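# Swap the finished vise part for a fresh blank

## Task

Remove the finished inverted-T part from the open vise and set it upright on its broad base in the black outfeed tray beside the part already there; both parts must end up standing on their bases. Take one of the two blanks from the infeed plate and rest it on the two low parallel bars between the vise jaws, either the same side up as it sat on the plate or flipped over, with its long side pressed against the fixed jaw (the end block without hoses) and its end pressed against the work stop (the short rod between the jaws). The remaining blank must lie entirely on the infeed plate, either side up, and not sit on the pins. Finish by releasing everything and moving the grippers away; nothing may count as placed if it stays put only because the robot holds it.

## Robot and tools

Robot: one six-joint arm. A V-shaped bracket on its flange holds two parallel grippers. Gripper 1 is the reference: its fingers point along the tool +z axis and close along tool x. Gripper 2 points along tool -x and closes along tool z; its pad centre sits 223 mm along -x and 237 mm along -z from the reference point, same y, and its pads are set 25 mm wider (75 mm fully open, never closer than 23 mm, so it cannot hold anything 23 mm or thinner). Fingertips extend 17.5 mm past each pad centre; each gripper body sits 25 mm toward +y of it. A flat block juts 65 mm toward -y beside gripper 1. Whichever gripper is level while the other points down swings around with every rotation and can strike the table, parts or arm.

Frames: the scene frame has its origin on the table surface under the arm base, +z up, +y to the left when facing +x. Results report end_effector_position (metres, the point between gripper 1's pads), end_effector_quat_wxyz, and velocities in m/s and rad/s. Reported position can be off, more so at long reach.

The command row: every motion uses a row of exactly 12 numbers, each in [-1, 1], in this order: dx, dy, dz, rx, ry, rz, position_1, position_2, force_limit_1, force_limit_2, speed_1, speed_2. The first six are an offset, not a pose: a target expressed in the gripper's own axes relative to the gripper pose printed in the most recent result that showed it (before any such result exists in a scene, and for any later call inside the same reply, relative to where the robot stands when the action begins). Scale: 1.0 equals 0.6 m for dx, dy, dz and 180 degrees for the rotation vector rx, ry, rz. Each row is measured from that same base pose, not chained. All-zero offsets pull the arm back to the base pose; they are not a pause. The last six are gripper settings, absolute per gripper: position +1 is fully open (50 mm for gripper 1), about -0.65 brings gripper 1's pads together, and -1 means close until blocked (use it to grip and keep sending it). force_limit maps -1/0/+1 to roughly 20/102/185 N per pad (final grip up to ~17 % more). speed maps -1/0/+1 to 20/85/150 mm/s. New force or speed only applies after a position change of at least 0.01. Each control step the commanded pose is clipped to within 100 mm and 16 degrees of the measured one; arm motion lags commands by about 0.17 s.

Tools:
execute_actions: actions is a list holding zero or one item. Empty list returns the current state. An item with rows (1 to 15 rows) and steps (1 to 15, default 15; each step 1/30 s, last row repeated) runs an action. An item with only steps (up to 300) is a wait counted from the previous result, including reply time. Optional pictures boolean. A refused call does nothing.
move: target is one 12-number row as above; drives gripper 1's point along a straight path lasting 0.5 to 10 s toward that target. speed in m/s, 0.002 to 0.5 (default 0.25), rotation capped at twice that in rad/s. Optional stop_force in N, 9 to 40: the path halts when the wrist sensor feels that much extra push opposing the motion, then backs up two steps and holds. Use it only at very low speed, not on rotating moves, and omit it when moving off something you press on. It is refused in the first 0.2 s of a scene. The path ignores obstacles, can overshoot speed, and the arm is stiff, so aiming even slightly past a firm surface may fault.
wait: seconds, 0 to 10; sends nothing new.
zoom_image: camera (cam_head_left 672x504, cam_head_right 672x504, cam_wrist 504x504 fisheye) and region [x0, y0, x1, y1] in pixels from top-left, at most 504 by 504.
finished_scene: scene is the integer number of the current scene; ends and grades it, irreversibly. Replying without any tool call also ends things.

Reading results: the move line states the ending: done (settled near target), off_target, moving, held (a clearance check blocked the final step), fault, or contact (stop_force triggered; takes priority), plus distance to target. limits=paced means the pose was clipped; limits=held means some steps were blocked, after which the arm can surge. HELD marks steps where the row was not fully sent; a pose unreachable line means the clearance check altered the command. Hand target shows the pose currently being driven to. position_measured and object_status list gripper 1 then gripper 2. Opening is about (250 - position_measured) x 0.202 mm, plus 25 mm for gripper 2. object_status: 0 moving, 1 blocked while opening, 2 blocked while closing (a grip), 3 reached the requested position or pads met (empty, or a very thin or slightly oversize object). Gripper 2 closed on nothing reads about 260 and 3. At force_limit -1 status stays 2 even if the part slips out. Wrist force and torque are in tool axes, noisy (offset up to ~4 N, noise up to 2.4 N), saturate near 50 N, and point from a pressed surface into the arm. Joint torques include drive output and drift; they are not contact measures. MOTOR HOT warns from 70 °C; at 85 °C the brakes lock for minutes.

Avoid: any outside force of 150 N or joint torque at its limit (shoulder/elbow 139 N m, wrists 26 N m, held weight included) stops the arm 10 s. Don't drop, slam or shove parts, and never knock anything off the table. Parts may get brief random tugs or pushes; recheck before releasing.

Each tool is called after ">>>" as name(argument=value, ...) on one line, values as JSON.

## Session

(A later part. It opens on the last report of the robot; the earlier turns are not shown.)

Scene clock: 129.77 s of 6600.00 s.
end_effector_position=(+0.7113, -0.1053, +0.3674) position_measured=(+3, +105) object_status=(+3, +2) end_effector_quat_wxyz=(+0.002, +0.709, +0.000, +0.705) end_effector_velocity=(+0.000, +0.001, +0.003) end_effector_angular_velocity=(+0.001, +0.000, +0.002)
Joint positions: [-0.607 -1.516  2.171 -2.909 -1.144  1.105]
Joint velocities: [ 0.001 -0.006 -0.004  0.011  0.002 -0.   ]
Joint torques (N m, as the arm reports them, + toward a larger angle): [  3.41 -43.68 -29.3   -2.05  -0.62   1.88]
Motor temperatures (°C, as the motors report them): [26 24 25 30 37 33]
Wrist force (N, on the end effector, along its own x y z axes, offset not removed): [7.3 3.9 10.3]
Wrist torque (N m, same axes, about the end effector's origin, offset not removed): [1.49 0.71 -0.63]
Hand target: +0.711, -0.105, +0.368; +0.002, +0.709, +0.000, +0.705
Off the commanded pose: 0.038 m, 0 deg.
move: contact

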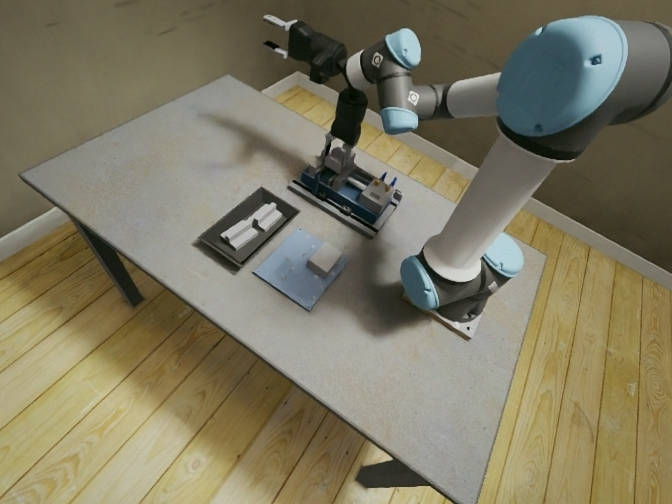

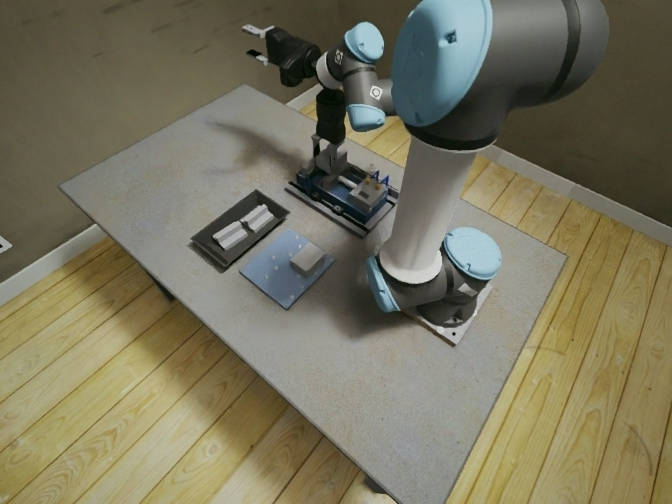

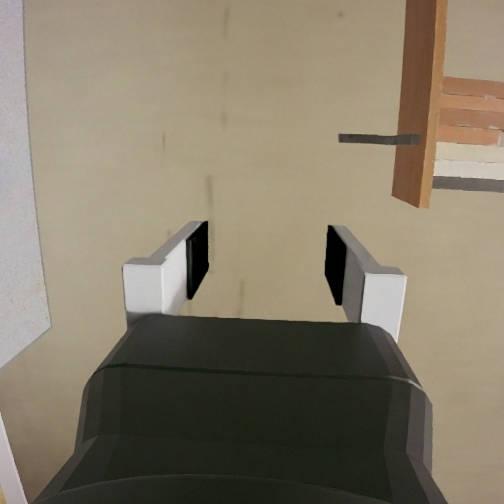

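>>> move(target=[0.003,0,0.007,0,0,0,1,-1,0,0,0,0], speed=0.02)

>>> move(target=[-0.07,0,0,0,0,0,1,-1,0,0,0,0], speed=0.006, stop_force=10)

>>> zoom_image(camera="cam_head_left", region=[250,110,410,230])

Scene clock: 136.90 s of 6600.00 s.
end_effector_position=(+0.7152, -0.1053, +0.3691) position_measured=(+3, +105) object_status=(+3, +2) end_effector_quat_wxyz=(+0.002, +0.709, +0.000, +0.705) end_effector_velocity=(+0.002, +0.000, +0.000) end_effector_angular_velocity=(-0.000, +0.001, +0.001)
Joint positions: [-0.602 -1.51   2.159 -2.905 -1.147  1.11 ]
Joint velocities: [ 0.003  0.004 -0.006  0.003 -0.002  0.001]
Joint torques (N m, as the arm reports them, + toward a larger angle): [  5.35 -20.76 -37.98  -5.14   0.17   2.11]
Motor temperatures (°C, as the motors report them): [26 24 25 30 37 33]
Wrist force (N, on the end effector, along its own x y z axes, offset not removed): [-2.1 0.9 2.5]
Wrist torque (N m, same axes, about the end effector's origin, offset not removed): [0.36 0.67 0.05]
Hand target: +0.715, -0.105, +0.369; +0.002, +0.709, +0.000, +0.705
Off the commanded pose: 0.000 m, 0 deg.
After step 90, 3.43 s passed at rest.
move: done

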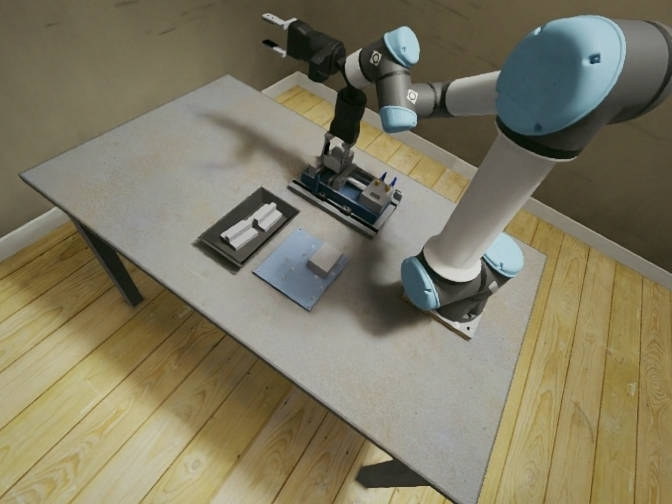

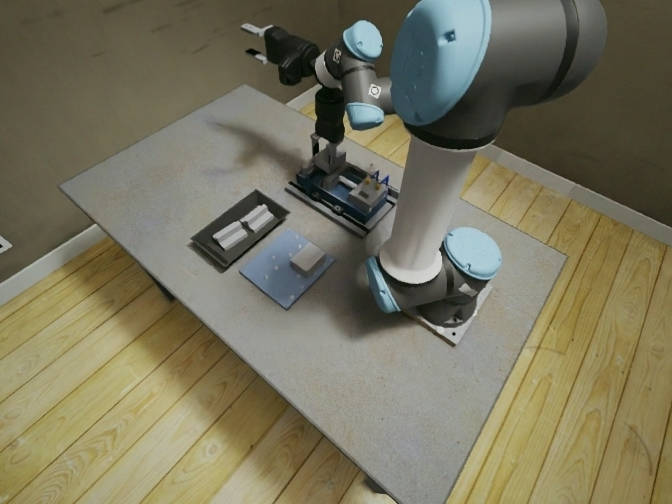

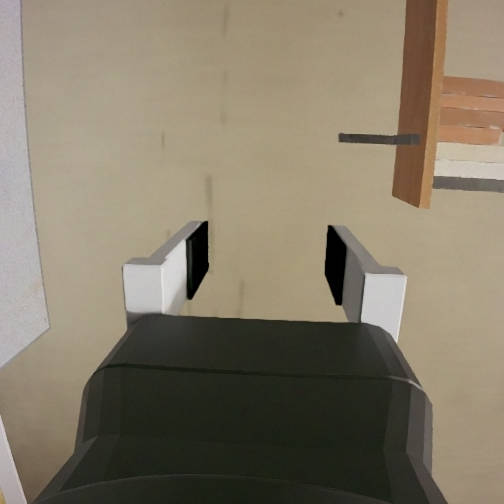

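Scene clock: 138.30 s of 6600.00 s.
end_effector_position=(+0.7152, -0.1053, +0.3627) position_measured=(+3, +105) object_status=(+3, +2) end_effector_quat_wxyz=(+0.002, +0.709, +0.000, +0.705) end_effector_velocity=(-0.000, -0.000, +0.001) end_effector_angular_velocity=(+0.000, +0.002, -0.001)
Joint positions: [-0.602 -1.499  2.167 -2.924 -1.147  1.11 ]
Joint velocities: [-0.001 -0.004 -0.001  0.008 -0.001 -0.   ]
Joint torques (N m, as the arm reports them, + toward a larger angle): [ -9.12 -44.09 -30.17  -0.99   1.54  -1.29]
Motor temperatures (°C, as the motors report them): [26 24 25 30 37 33]
Wrist force (N, on the end effector, along its own x y z axes, offset not removed): [6.1 3.0 12.4]
Wrist torque (N m, same axes, about the end effector's origin, offset not removed): [1.44 1.56 -0.55]
Hand target: +0.715, -0.105, +0.363; +0.002, +0.709, +0.000, +0.705
Off the commanded pose: 0.036 m, 0 deg.
move: contact

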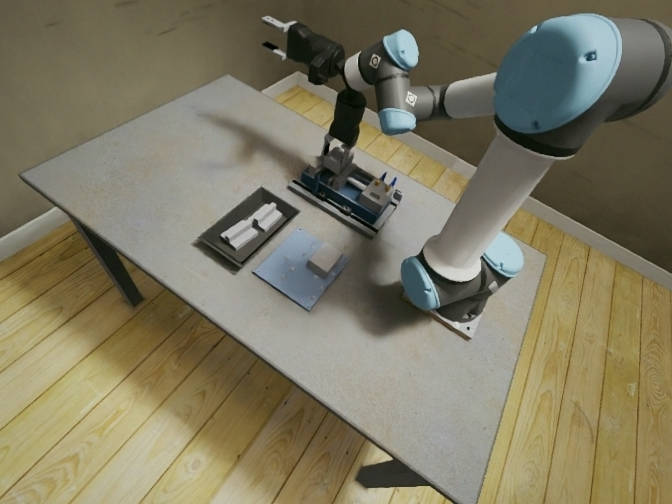

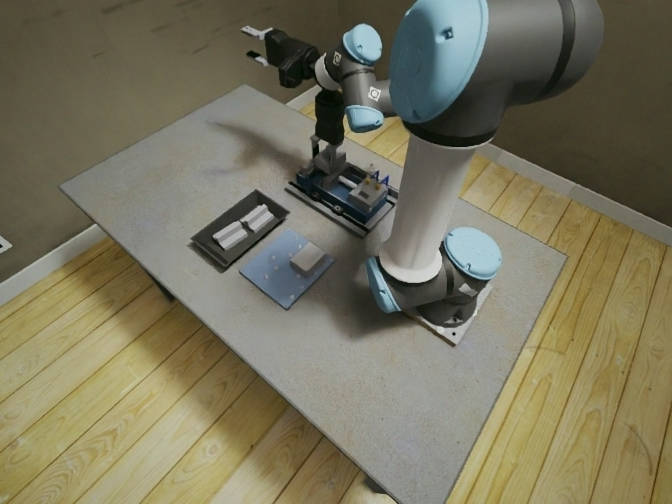

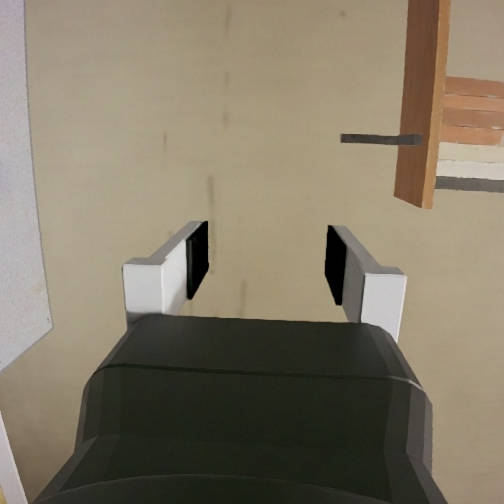

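Region (250, 110, 410, 230) of cam_head_left's 672x504 image, scaled by 3.150, with more detail than that image has; it fills the top 378 rows of this view, and the rest is white.

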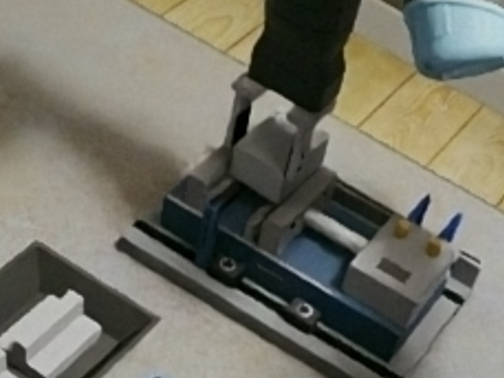

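>>> move(target=[0.002,0,0.008,0,0,0,1,-1,0,0,0,0], speed=0.02)

>>> move(target=[-0.07,0,0,0,0,0,1,-1,0,0,0,0], speed=0.006, stop_force=10)

>>> zoom_image(camera="cam_head_left", region=[250,110,410,230])

Scene clock: 144.10 s of 6600.00 s.
end_effector_position=(+0.7197, -0.1053, +0.3637) position_measured=(+3, +105) object_status=(+3, +2) end_effector_quat_wxyz=(+0.002, +0.709, +0.000, +0.705) end_effector_velocity=(+0.002, -0.001, -0.002) end_effector_angular_velocity=(+0.005, +0.003, -0.001)
Joint positions: [-0.595 -1.49   2.154 -2.921 -1.151  1.115]
Joint velocities: [ 0.001  0.006 -0.004  0.002  0.     0.003]
Joint torques (N m, as the arm reports them, + toward a larger angle): [ 10.39 -20.47 -40.84  -7.51   1.57   2.04]
Motor temperatures (°C, as the motors report them): [26 24 25 30 37 33]
Wrist force (N, on the end effector, along its own x y z axes, offset not removed): [1.4 2.9 -10.7]
Wrist torque (N m, same axes, about the end effector's origin, offset not removed): [0.76 -2.97 -0.10]
Hand target: +0.720, -0.105, +0.364; +0.002, +0.709, +0.000, +0.705
Off the commanded pose: 0.000 m, 0 deg.
After step 90, 2.10 s passed at rest.
move: done

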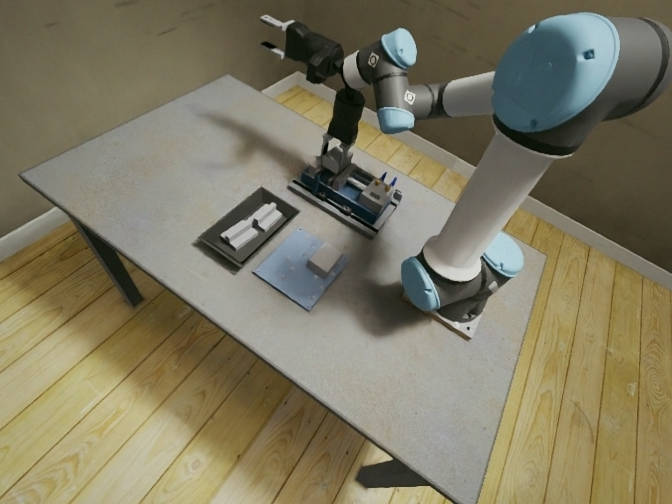

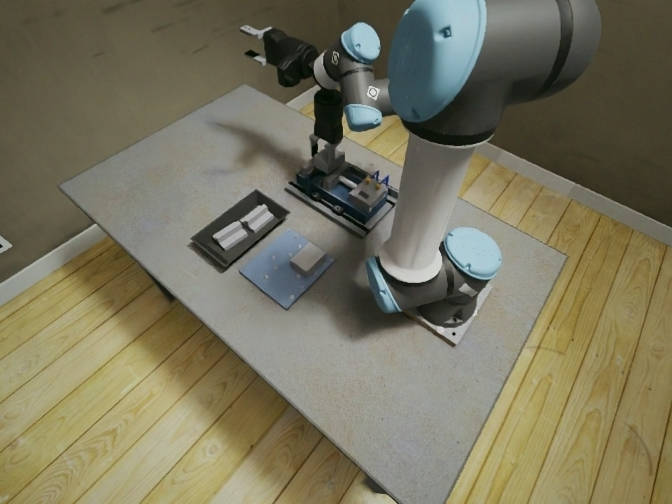

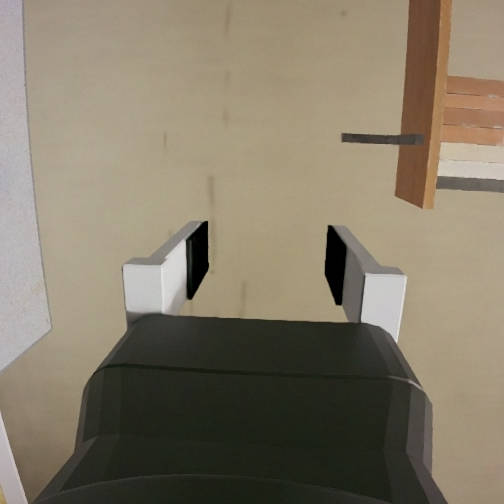

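Scene clock: 146.27 s of 6600.00 s.
end_effector_position=(+0.7197, -0.1053, +0.3529) position_measured=(+3, +105) object_status=(+3, +2) end_effector_quat_wxyz=(+0.002, +0.709, +0.000, +0.705) end_effector_velocity=(-0.000, -0.002, -0.000) end_effector_angular_velocity=(+0.002, +0.004, -0.003)
Joint positions: [-0.595 -1.471  2.168 -2.954 -1.151  1.115]
Joint velocities: [-0.002 -0.002 -0.001  0.008 -0.001  0.   ]
Joint torques (N m, as the arm reports them, + toward a larger angle): [  1.44 -29.23 -30.51  -6.09   3.35   0.8 ]
Motor temperatures (°C, as the motors report them): [26 24 25 30 37 33]
Wrist force (N, on the end effector, along its own x y z axes, offset not removed): [42.8 0.8 -27.9]
Wrist torque (N m, same axes, about the end effector's origin, offset not removed): [0.61 -17.75 0.35]
Hand target: +0.720, -0.105, +0.353; +0.002, +0.709, +0.000, +0.705
Off the commanded pose: 0.031 m, 0 deg.
move: contact

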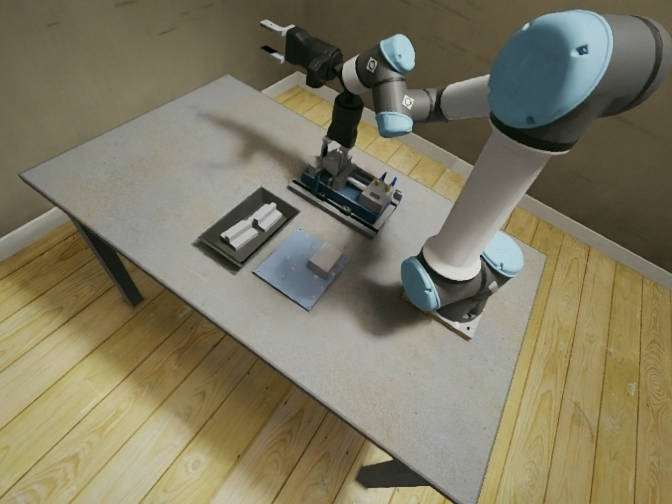

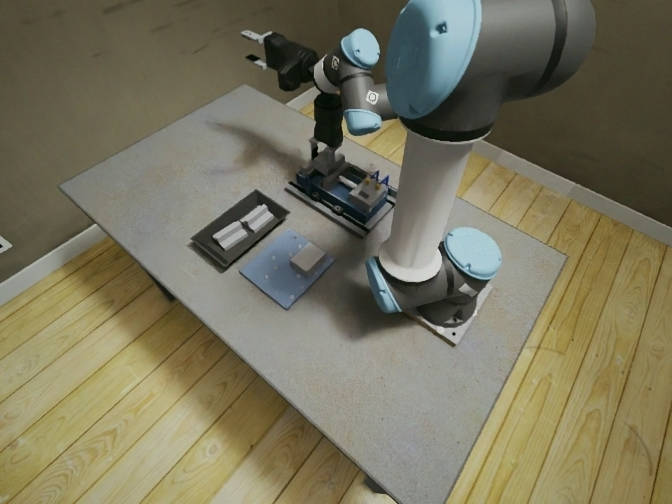

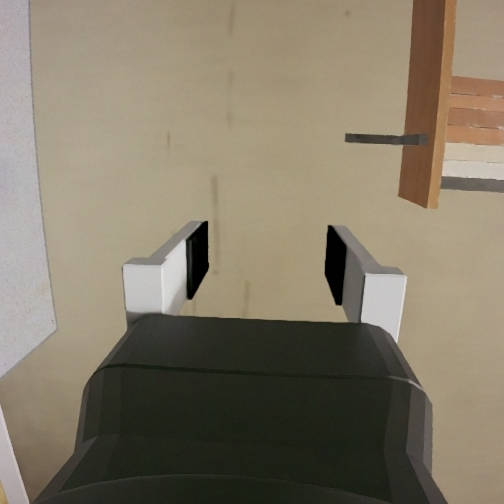

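Region (250, 110, 410, 230) of cam_head_left's 672x504 image, scaled by 3.150, with more detail than that image has; it fills the top 378 rows of this view, and the rest is white.

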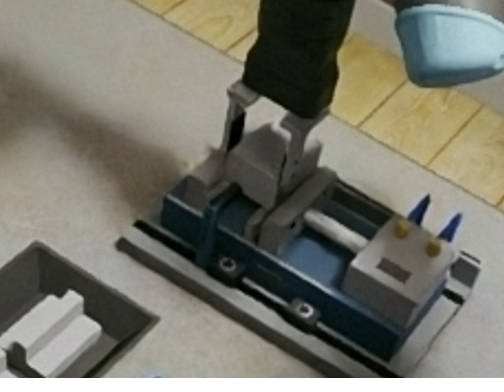

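>>> move(target=[0.002,0,-0.002,0,0,0,-1,1,0,0,0,0])

>>> move(target=[0.1,0,0,0,0,0,-1,1,0,0,0,0], speed=0.1)

>>> move(target=[-0.372,0.03,-0.395,0,-0.5,0,-1,1,0,0,0,0])

Scene clock: 153.30 s of 6600.00 s.
end_effector_position=(+0.7185, -0.1053, +0.3541) position_measured=(+253, +3) object_status=(+3, +3) end_effector_quat_wxyz=(+0.002, +0.709, +0.000, +0.705) end_effector_velocity=(-0.000, -0.001, -0.000) end_effector_angular_velocity=(-0.001, +0.001, -0.002)
Joint positions: [-0.597 -1.476  2.169 -2.95  -1.15   1.114]
Joint velocities: [-0.    -0.001  0.     0.001 -0.002  0.   ]
Joint torques (N m, as the arm reports them, + toward a larger angle): [ -6.52 -47.37 -19.5   -4.61   3.86  -1.64]
Motor temperatures (°C, as the motors report them): [26 24 25 30 37 33]
Wrist force (N, on the end effector, along its own x y z axes, offset not removed): [3.2 1.1 0.2]
Wrist torque (N m, same axes, about the end effector's origin, offset not removed): [0.30 -0.65 -0.12]
Hand target: +0.718, -0.105, +0.354; +0.002, +0.709, +0.000, +0.705
Off the commanded pose: 0.000 m, 0 deg.
After step 90, 3.20 s passed at rest.
move: done

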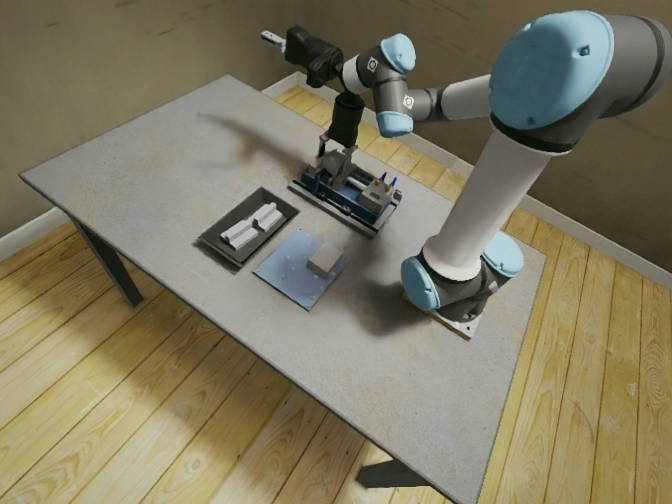

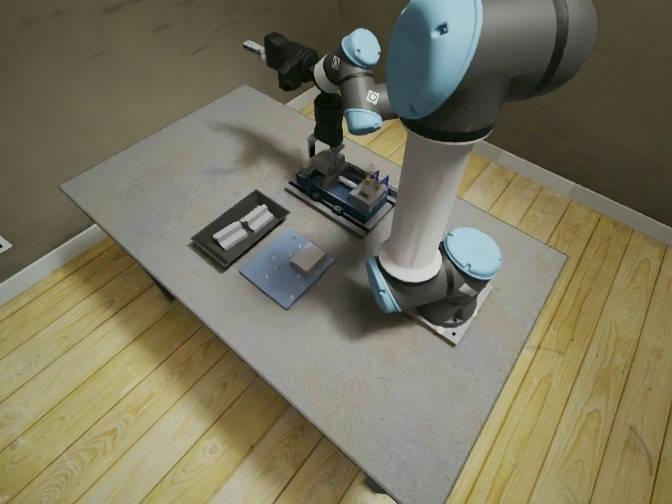

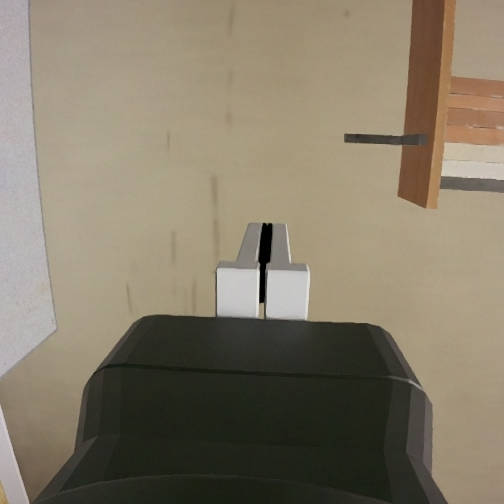

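Scene clock: 154.40 s of 6600.00 s.
end_effector_position=(+0.7188, -0.1052, +0.4139) position_measured=(+253, +3) object_status=(+3, +3) end_effector_quat_wxyz=(+0.001, +0.709, +0.000, +0.705) end_effector_velocity=(+0.000, +0.001, +0.002) end_effector_angular_velocity=(+0.001, +0.002, +0.002)
Joint positions: [-0.598 -1.57   2.084 -2.771 -1.15   1.113]
Joint velocities: [ 0.001 -0.003 -0.006  0.011  0.    -0.001]
Joint torques (N m, as the arm reports them, + toward a larger angle): [ -7.71 -45.6  -37.94  -4.51   1.19  -1.61]
Motor temperatures (°C, as the motors report them): [26 24 25 30 37 33]
Wrist force (N, on the end effector, along its own x y z axes, offset not removed): [2.0 0.4 0.9]
Wrist torque (N m, same axes, about the end effector's origin, offset not removed): [0.16 -0.35 -0.11]
Hand target: +0.719, -0.105, +0.414; +0.002, +0.709, +0.000, +0.705
Off the commanded pose: 0.000 m, 0 deg.
move: done

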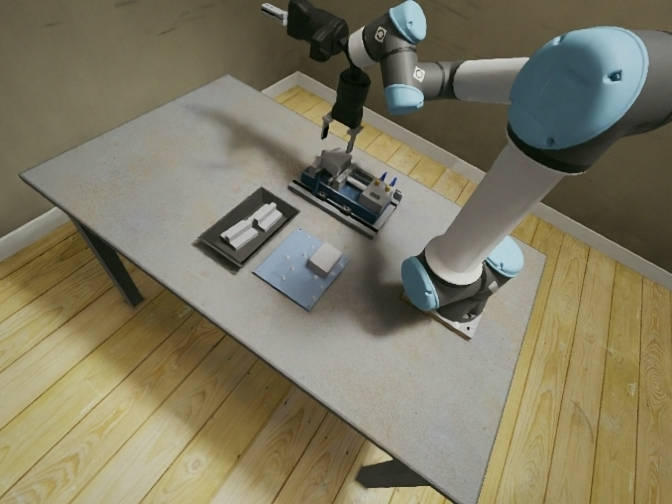

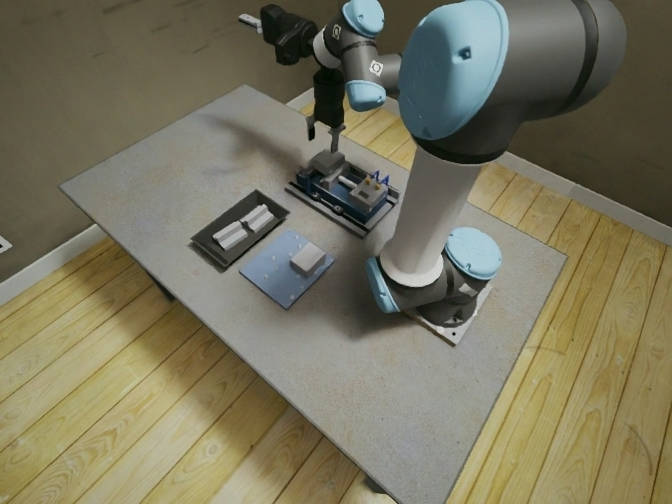

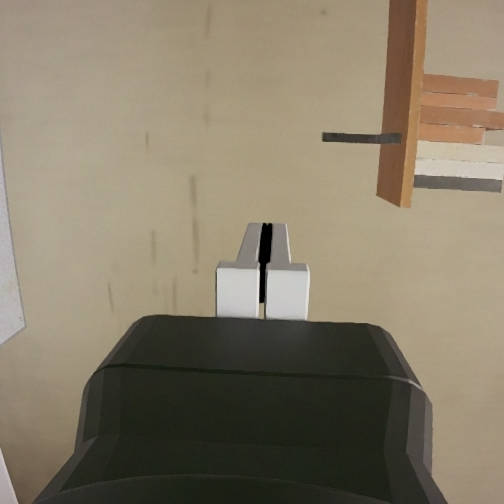

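Scene clock: 158.10 s of 6600.00 s.
end_effector_position=(+0.4804, -0.1227, +0.1926) position_measured=(+253, +3) object_status=(+3, +3) end_effector_quat_wxyz=(+0.000, +1.000, -0.000, -0.002) end_effector_velocity=(-0.002, +0.000, -0.002) end_effector_angular_velocity=(+0.000, +0.014, +0.001)
Joint positions: [-0.498 -1.387  1.498 -0.966 -1.92   1.187]
Joint velocities: [ 0.002  0.008 -0.005  0.011 -0.004  0.006]
Joint torques (N m, as the arm reports them, + toward a larger angle): [  6.   -23.85 -36.93   1.75  -2.98   1.8 ]
Motor temperatures (°C, as the motors report them): [26 24 25 30 37 33]
Wrist force (N, on the end effector, along its own x y z axes, offset not removed): [1.6 1.7 -0.5]
Wrist torque (N m, same axes, about the end effector's origin, offset not removed): [0.43 -0.25 -0.11]
Hand target: +0.480, -0.123, +0.192; +0.000, +1.000, -0.000, -0.003
Off the commanded pose: 0.001 m, 0 deg.
move: done

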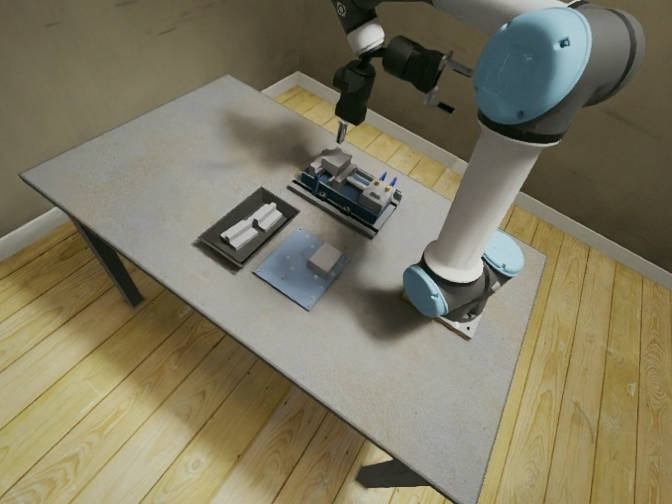

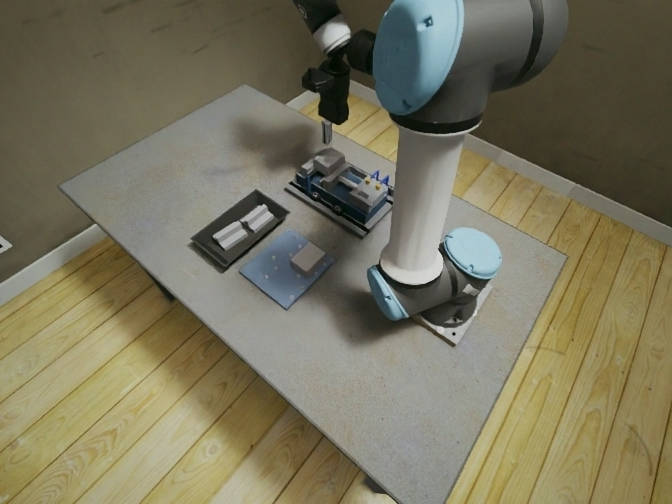

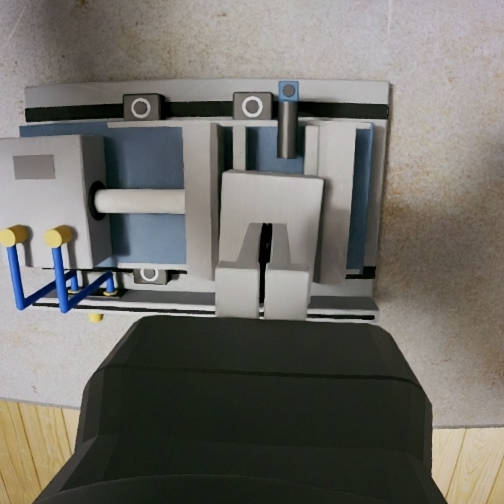

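>>> move(target=[0.085,0,0.03,0,0,0,-1,1,0,0,0,0], speed=0.1)

>>> move(target=[0,0,0.09,0,0,0,-1,1,0,0,0,0], speed=0.03)

>>> move(target=[-0.03,0,0,0,0,0,-1,1,0,0,0,0], speed=0.006, stop_force=12)

>>> move(target=[0,0,-0.1,0,0,0,-1,1,0,0,0,0], speed=0.1)

Scene clock: 165.10 s of 6600.00 s.
end_effector_position=(+0.5311, -0.1229, +0.1745) position_measured=(+253, +3) object_status=(+3, +3) end_effector_quat_wxyz=(+0.000, +1.000, -0.000, -0.002) end_effector_velocity=(+0.001, -0.000, -0.001) end_effector_angular_velocity=(+0.002, +0.002, -0.001)
Joint positions: [-0.455 -1.262  1.383 -0.965 -1.893  1.221]
Joint velocities: [ 0.001  0.006 -0.005  0.002  0.001  0.001]
Joint torques (N m, as the arm reports them, + toward a larger angle): [  6.34 -30.24 -35.56   1.66   0.82   1.99]
Motor temperatures (°C, as the motors report them): [26 24 25 30 37 33]
Wrist force (N, on the end effector, along its own x y z axes, offset not removed): [2.7 1.4 -0.1]
Wrist torque (N m, same axes, about the end effector's origin, offset not removed): [0.37 -0.43 -0.08]
Hand target: +0.531, -0.123, +0.174; +0.000, +1.000, -0.000, -0.002
Off the commanded pose: 0.000 m, 0 deg.
After step 90, 2.93 s passed at rest.
move: done

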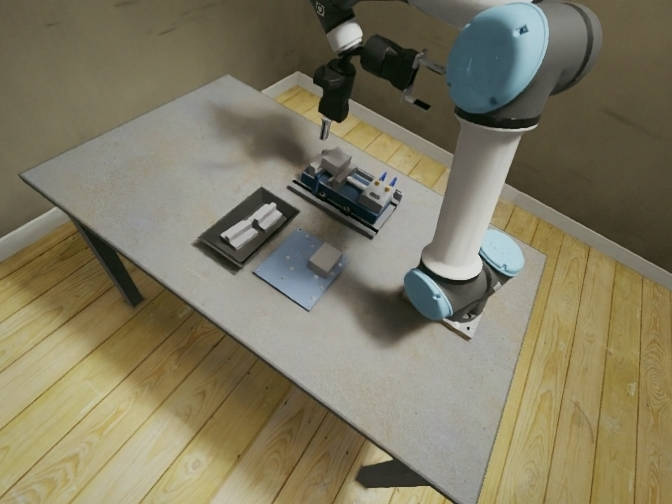

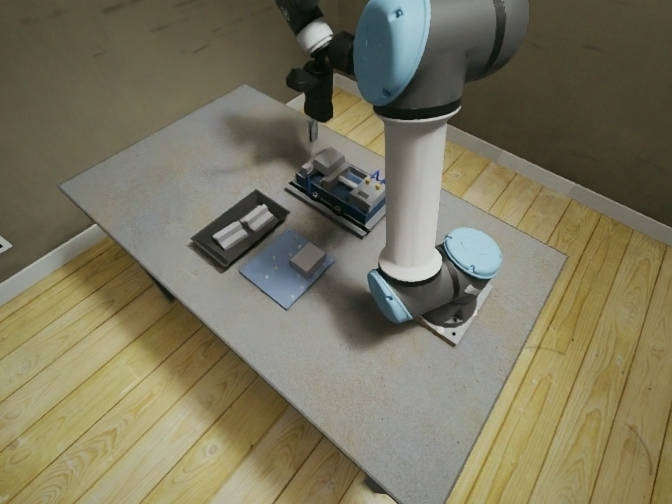

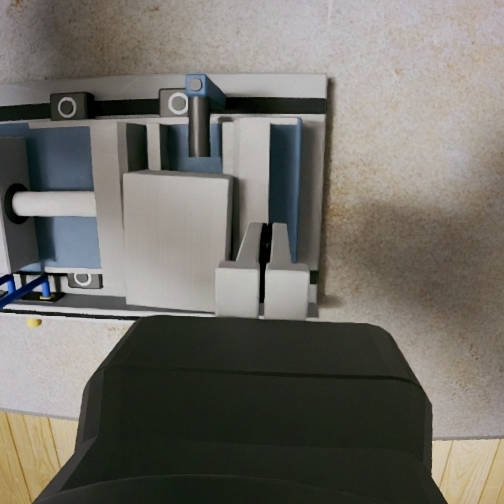

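Scene clock: 167.27 s of 6600.00 s.
end_effector_position=(+0.5309, -0.1229, +0.1207) position_measured=(+253, +3) object_status=(+3, +3) end_effector_quat_wxyz=(+0.000, +1.000, -0.000, -0.002) end_effector_velocity=(-0.001, +0.001, -0.003) end_effector_angular_velocity=(+0.000, +0.001, +0.000)
Joint positions: [-0.455 -1.238  1.49  -1.096 -1.892  1.221]
Joint velocities: [ 0.001  0.001  0.006 -0.006  0.     0.   ]
Joint torques (N m, as the arm reports them, + toward a larger angle): [  7.47 -29.79 -18.58  -1.48   0.98   1.62]
Motor temperatures (°C, as the motors report them): [26 24 25 30 37 33]
Wrist force (N, on the end effector, along its own x y z axes, offset not removed): [3.0 1.9 1.1]
Wrist torque (N m, same axes, about the end effector's origin, offset not removed): [0.55 -0.59 -0.06]
Hand target: +0.531, -0.123, +0.120; +0.000, +1.000, -0.000, -0.002
Off the commanded pose: 0.000 m, 0 deg.
move: done

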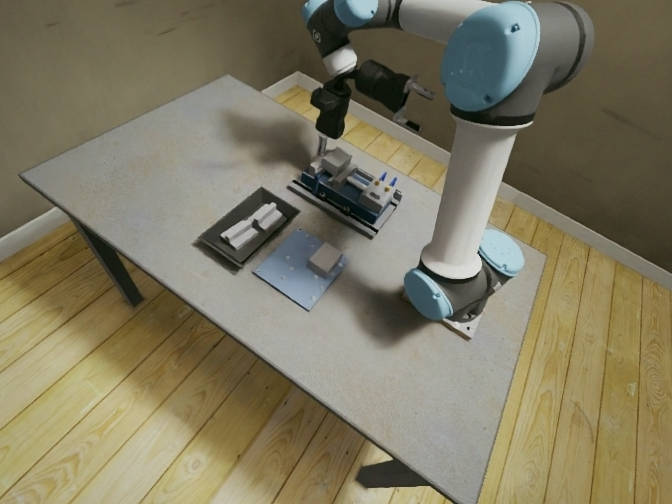

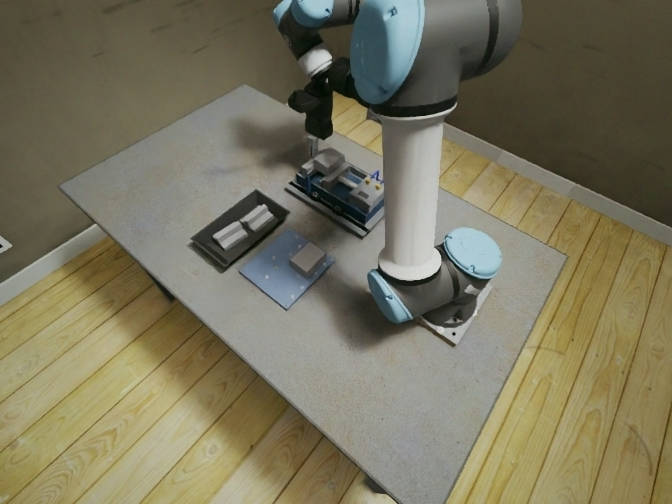

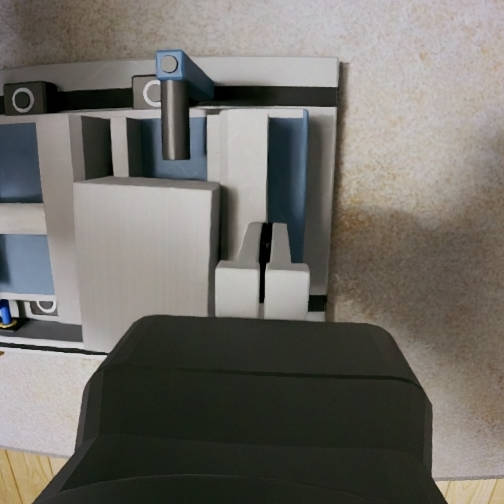

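Scene clock: 170.50 s of 6600.00 s.
end_effector_position=(+0.5131, -0.1229, +0.1208) position_measured=(+253, +3) object_status=(+3, +3) end_effector_quat_wxyz=(+0.000, +1.000, -0.000, -0.002) end_effector_velocity=(-0.002, +0.000, -0.001) end_effector_angular_velocity=(-0.000, +0.003, +0.001)
Joint positions: [-0.469 -1.278  1.545 -1.114 -1.901  1.21 ]
Joint velocities: [-0.001 -0.003  0.005 -0.001 -0.002 -0.001]
Joint torques (N m, as the arm reports them, + toward a larger angle): [ -6.47 -57.09 -18.98  -1.65  -3.25  -1.69]
Motor temperatures (°C, as the motors report them): [26 24 25 30 37 33]
Wrist force (N, on the end effector, along its own x y z axes, offset not removed): [3.5 -0.1 -1.3]
Wrist torque (N m, same axes, about the end effector's origin, offset not removed): [-0.02 -0.59 -0.10]
Hand target: +0.513, -0.123, +0.121; +0.000, +1.000, -0.000, -0.002
Off the commanded pose: 0.000 m, 0 deg.
move: done

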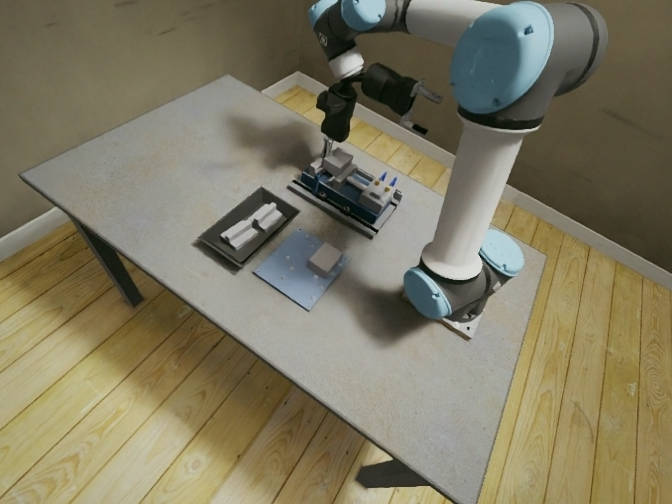

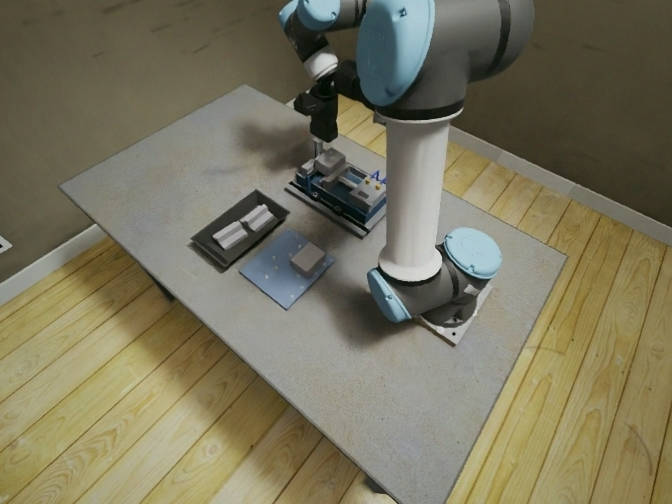

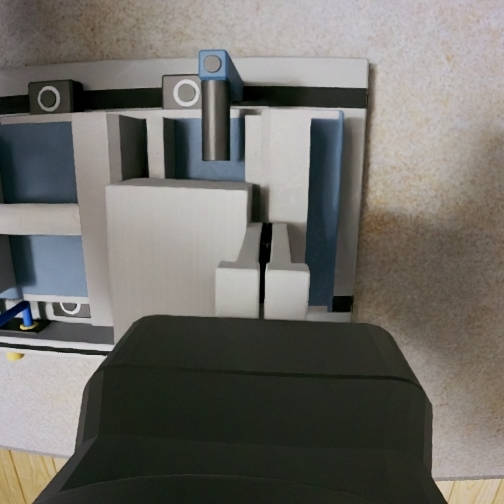

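Scene clock: 171.63 s of 6600.00 s.
end_effector_position=(+0.5133, -0.1228, +0.1806) position_measured=(+253, +3) object_status=(+3, +3) end_effector_quat_wxyz=(+0.000, +1.000, -0.000, -0.002) end_effector_velocity=(-0.000, +0.000, +0.002) end_effector_angular_velocity=(+0.001, +0.001, -0.001)
Joint positions: [-0.47  -1.306  1.426 -0.968 -1.902  1.209]
Joint velocities: [-0.    -0.    -0.005  0.007  0.001  0.001]
Joint torques (N m, as the arm reports them, + toward a larger angle): [ -3.78 -55.   -35.21   1.57  -3.13   1.87]
Motor temperatures (°C, as the motors report them): [26 24 25 30 37 33]
Wrist force (N, on the end effector, along its own x y z axes, offset not removed): [2.5 1.0 0.3]
Wrist torque (N m, same axes, about the end effector's origin, offset not removed): [0.33 -0.47 -0.12]
Hand target: +0.513, -0.123, +0.181; +0.000, +1.000, -0.000, -0.002
Off the commanded pose: 0.000 m, 0 deg.
move: done

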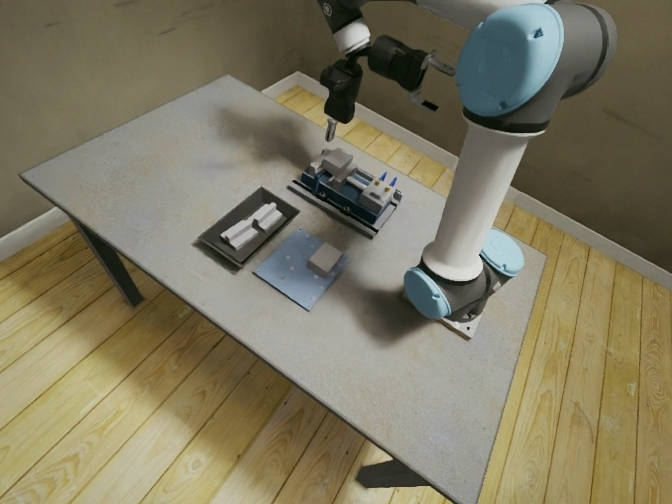

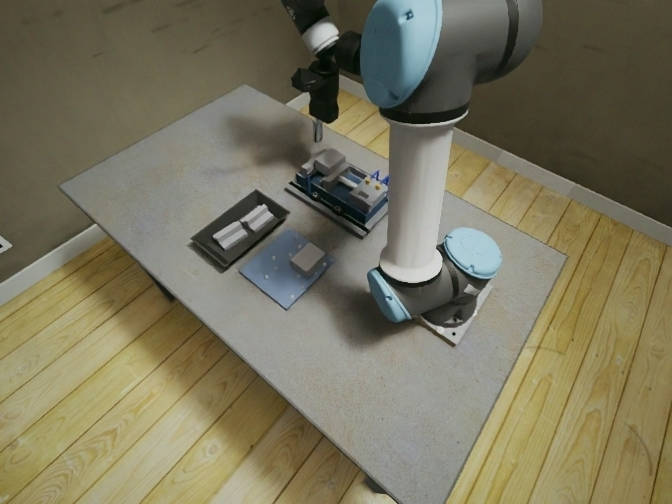

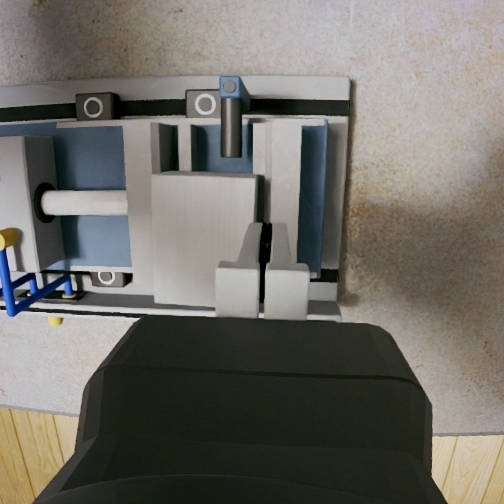

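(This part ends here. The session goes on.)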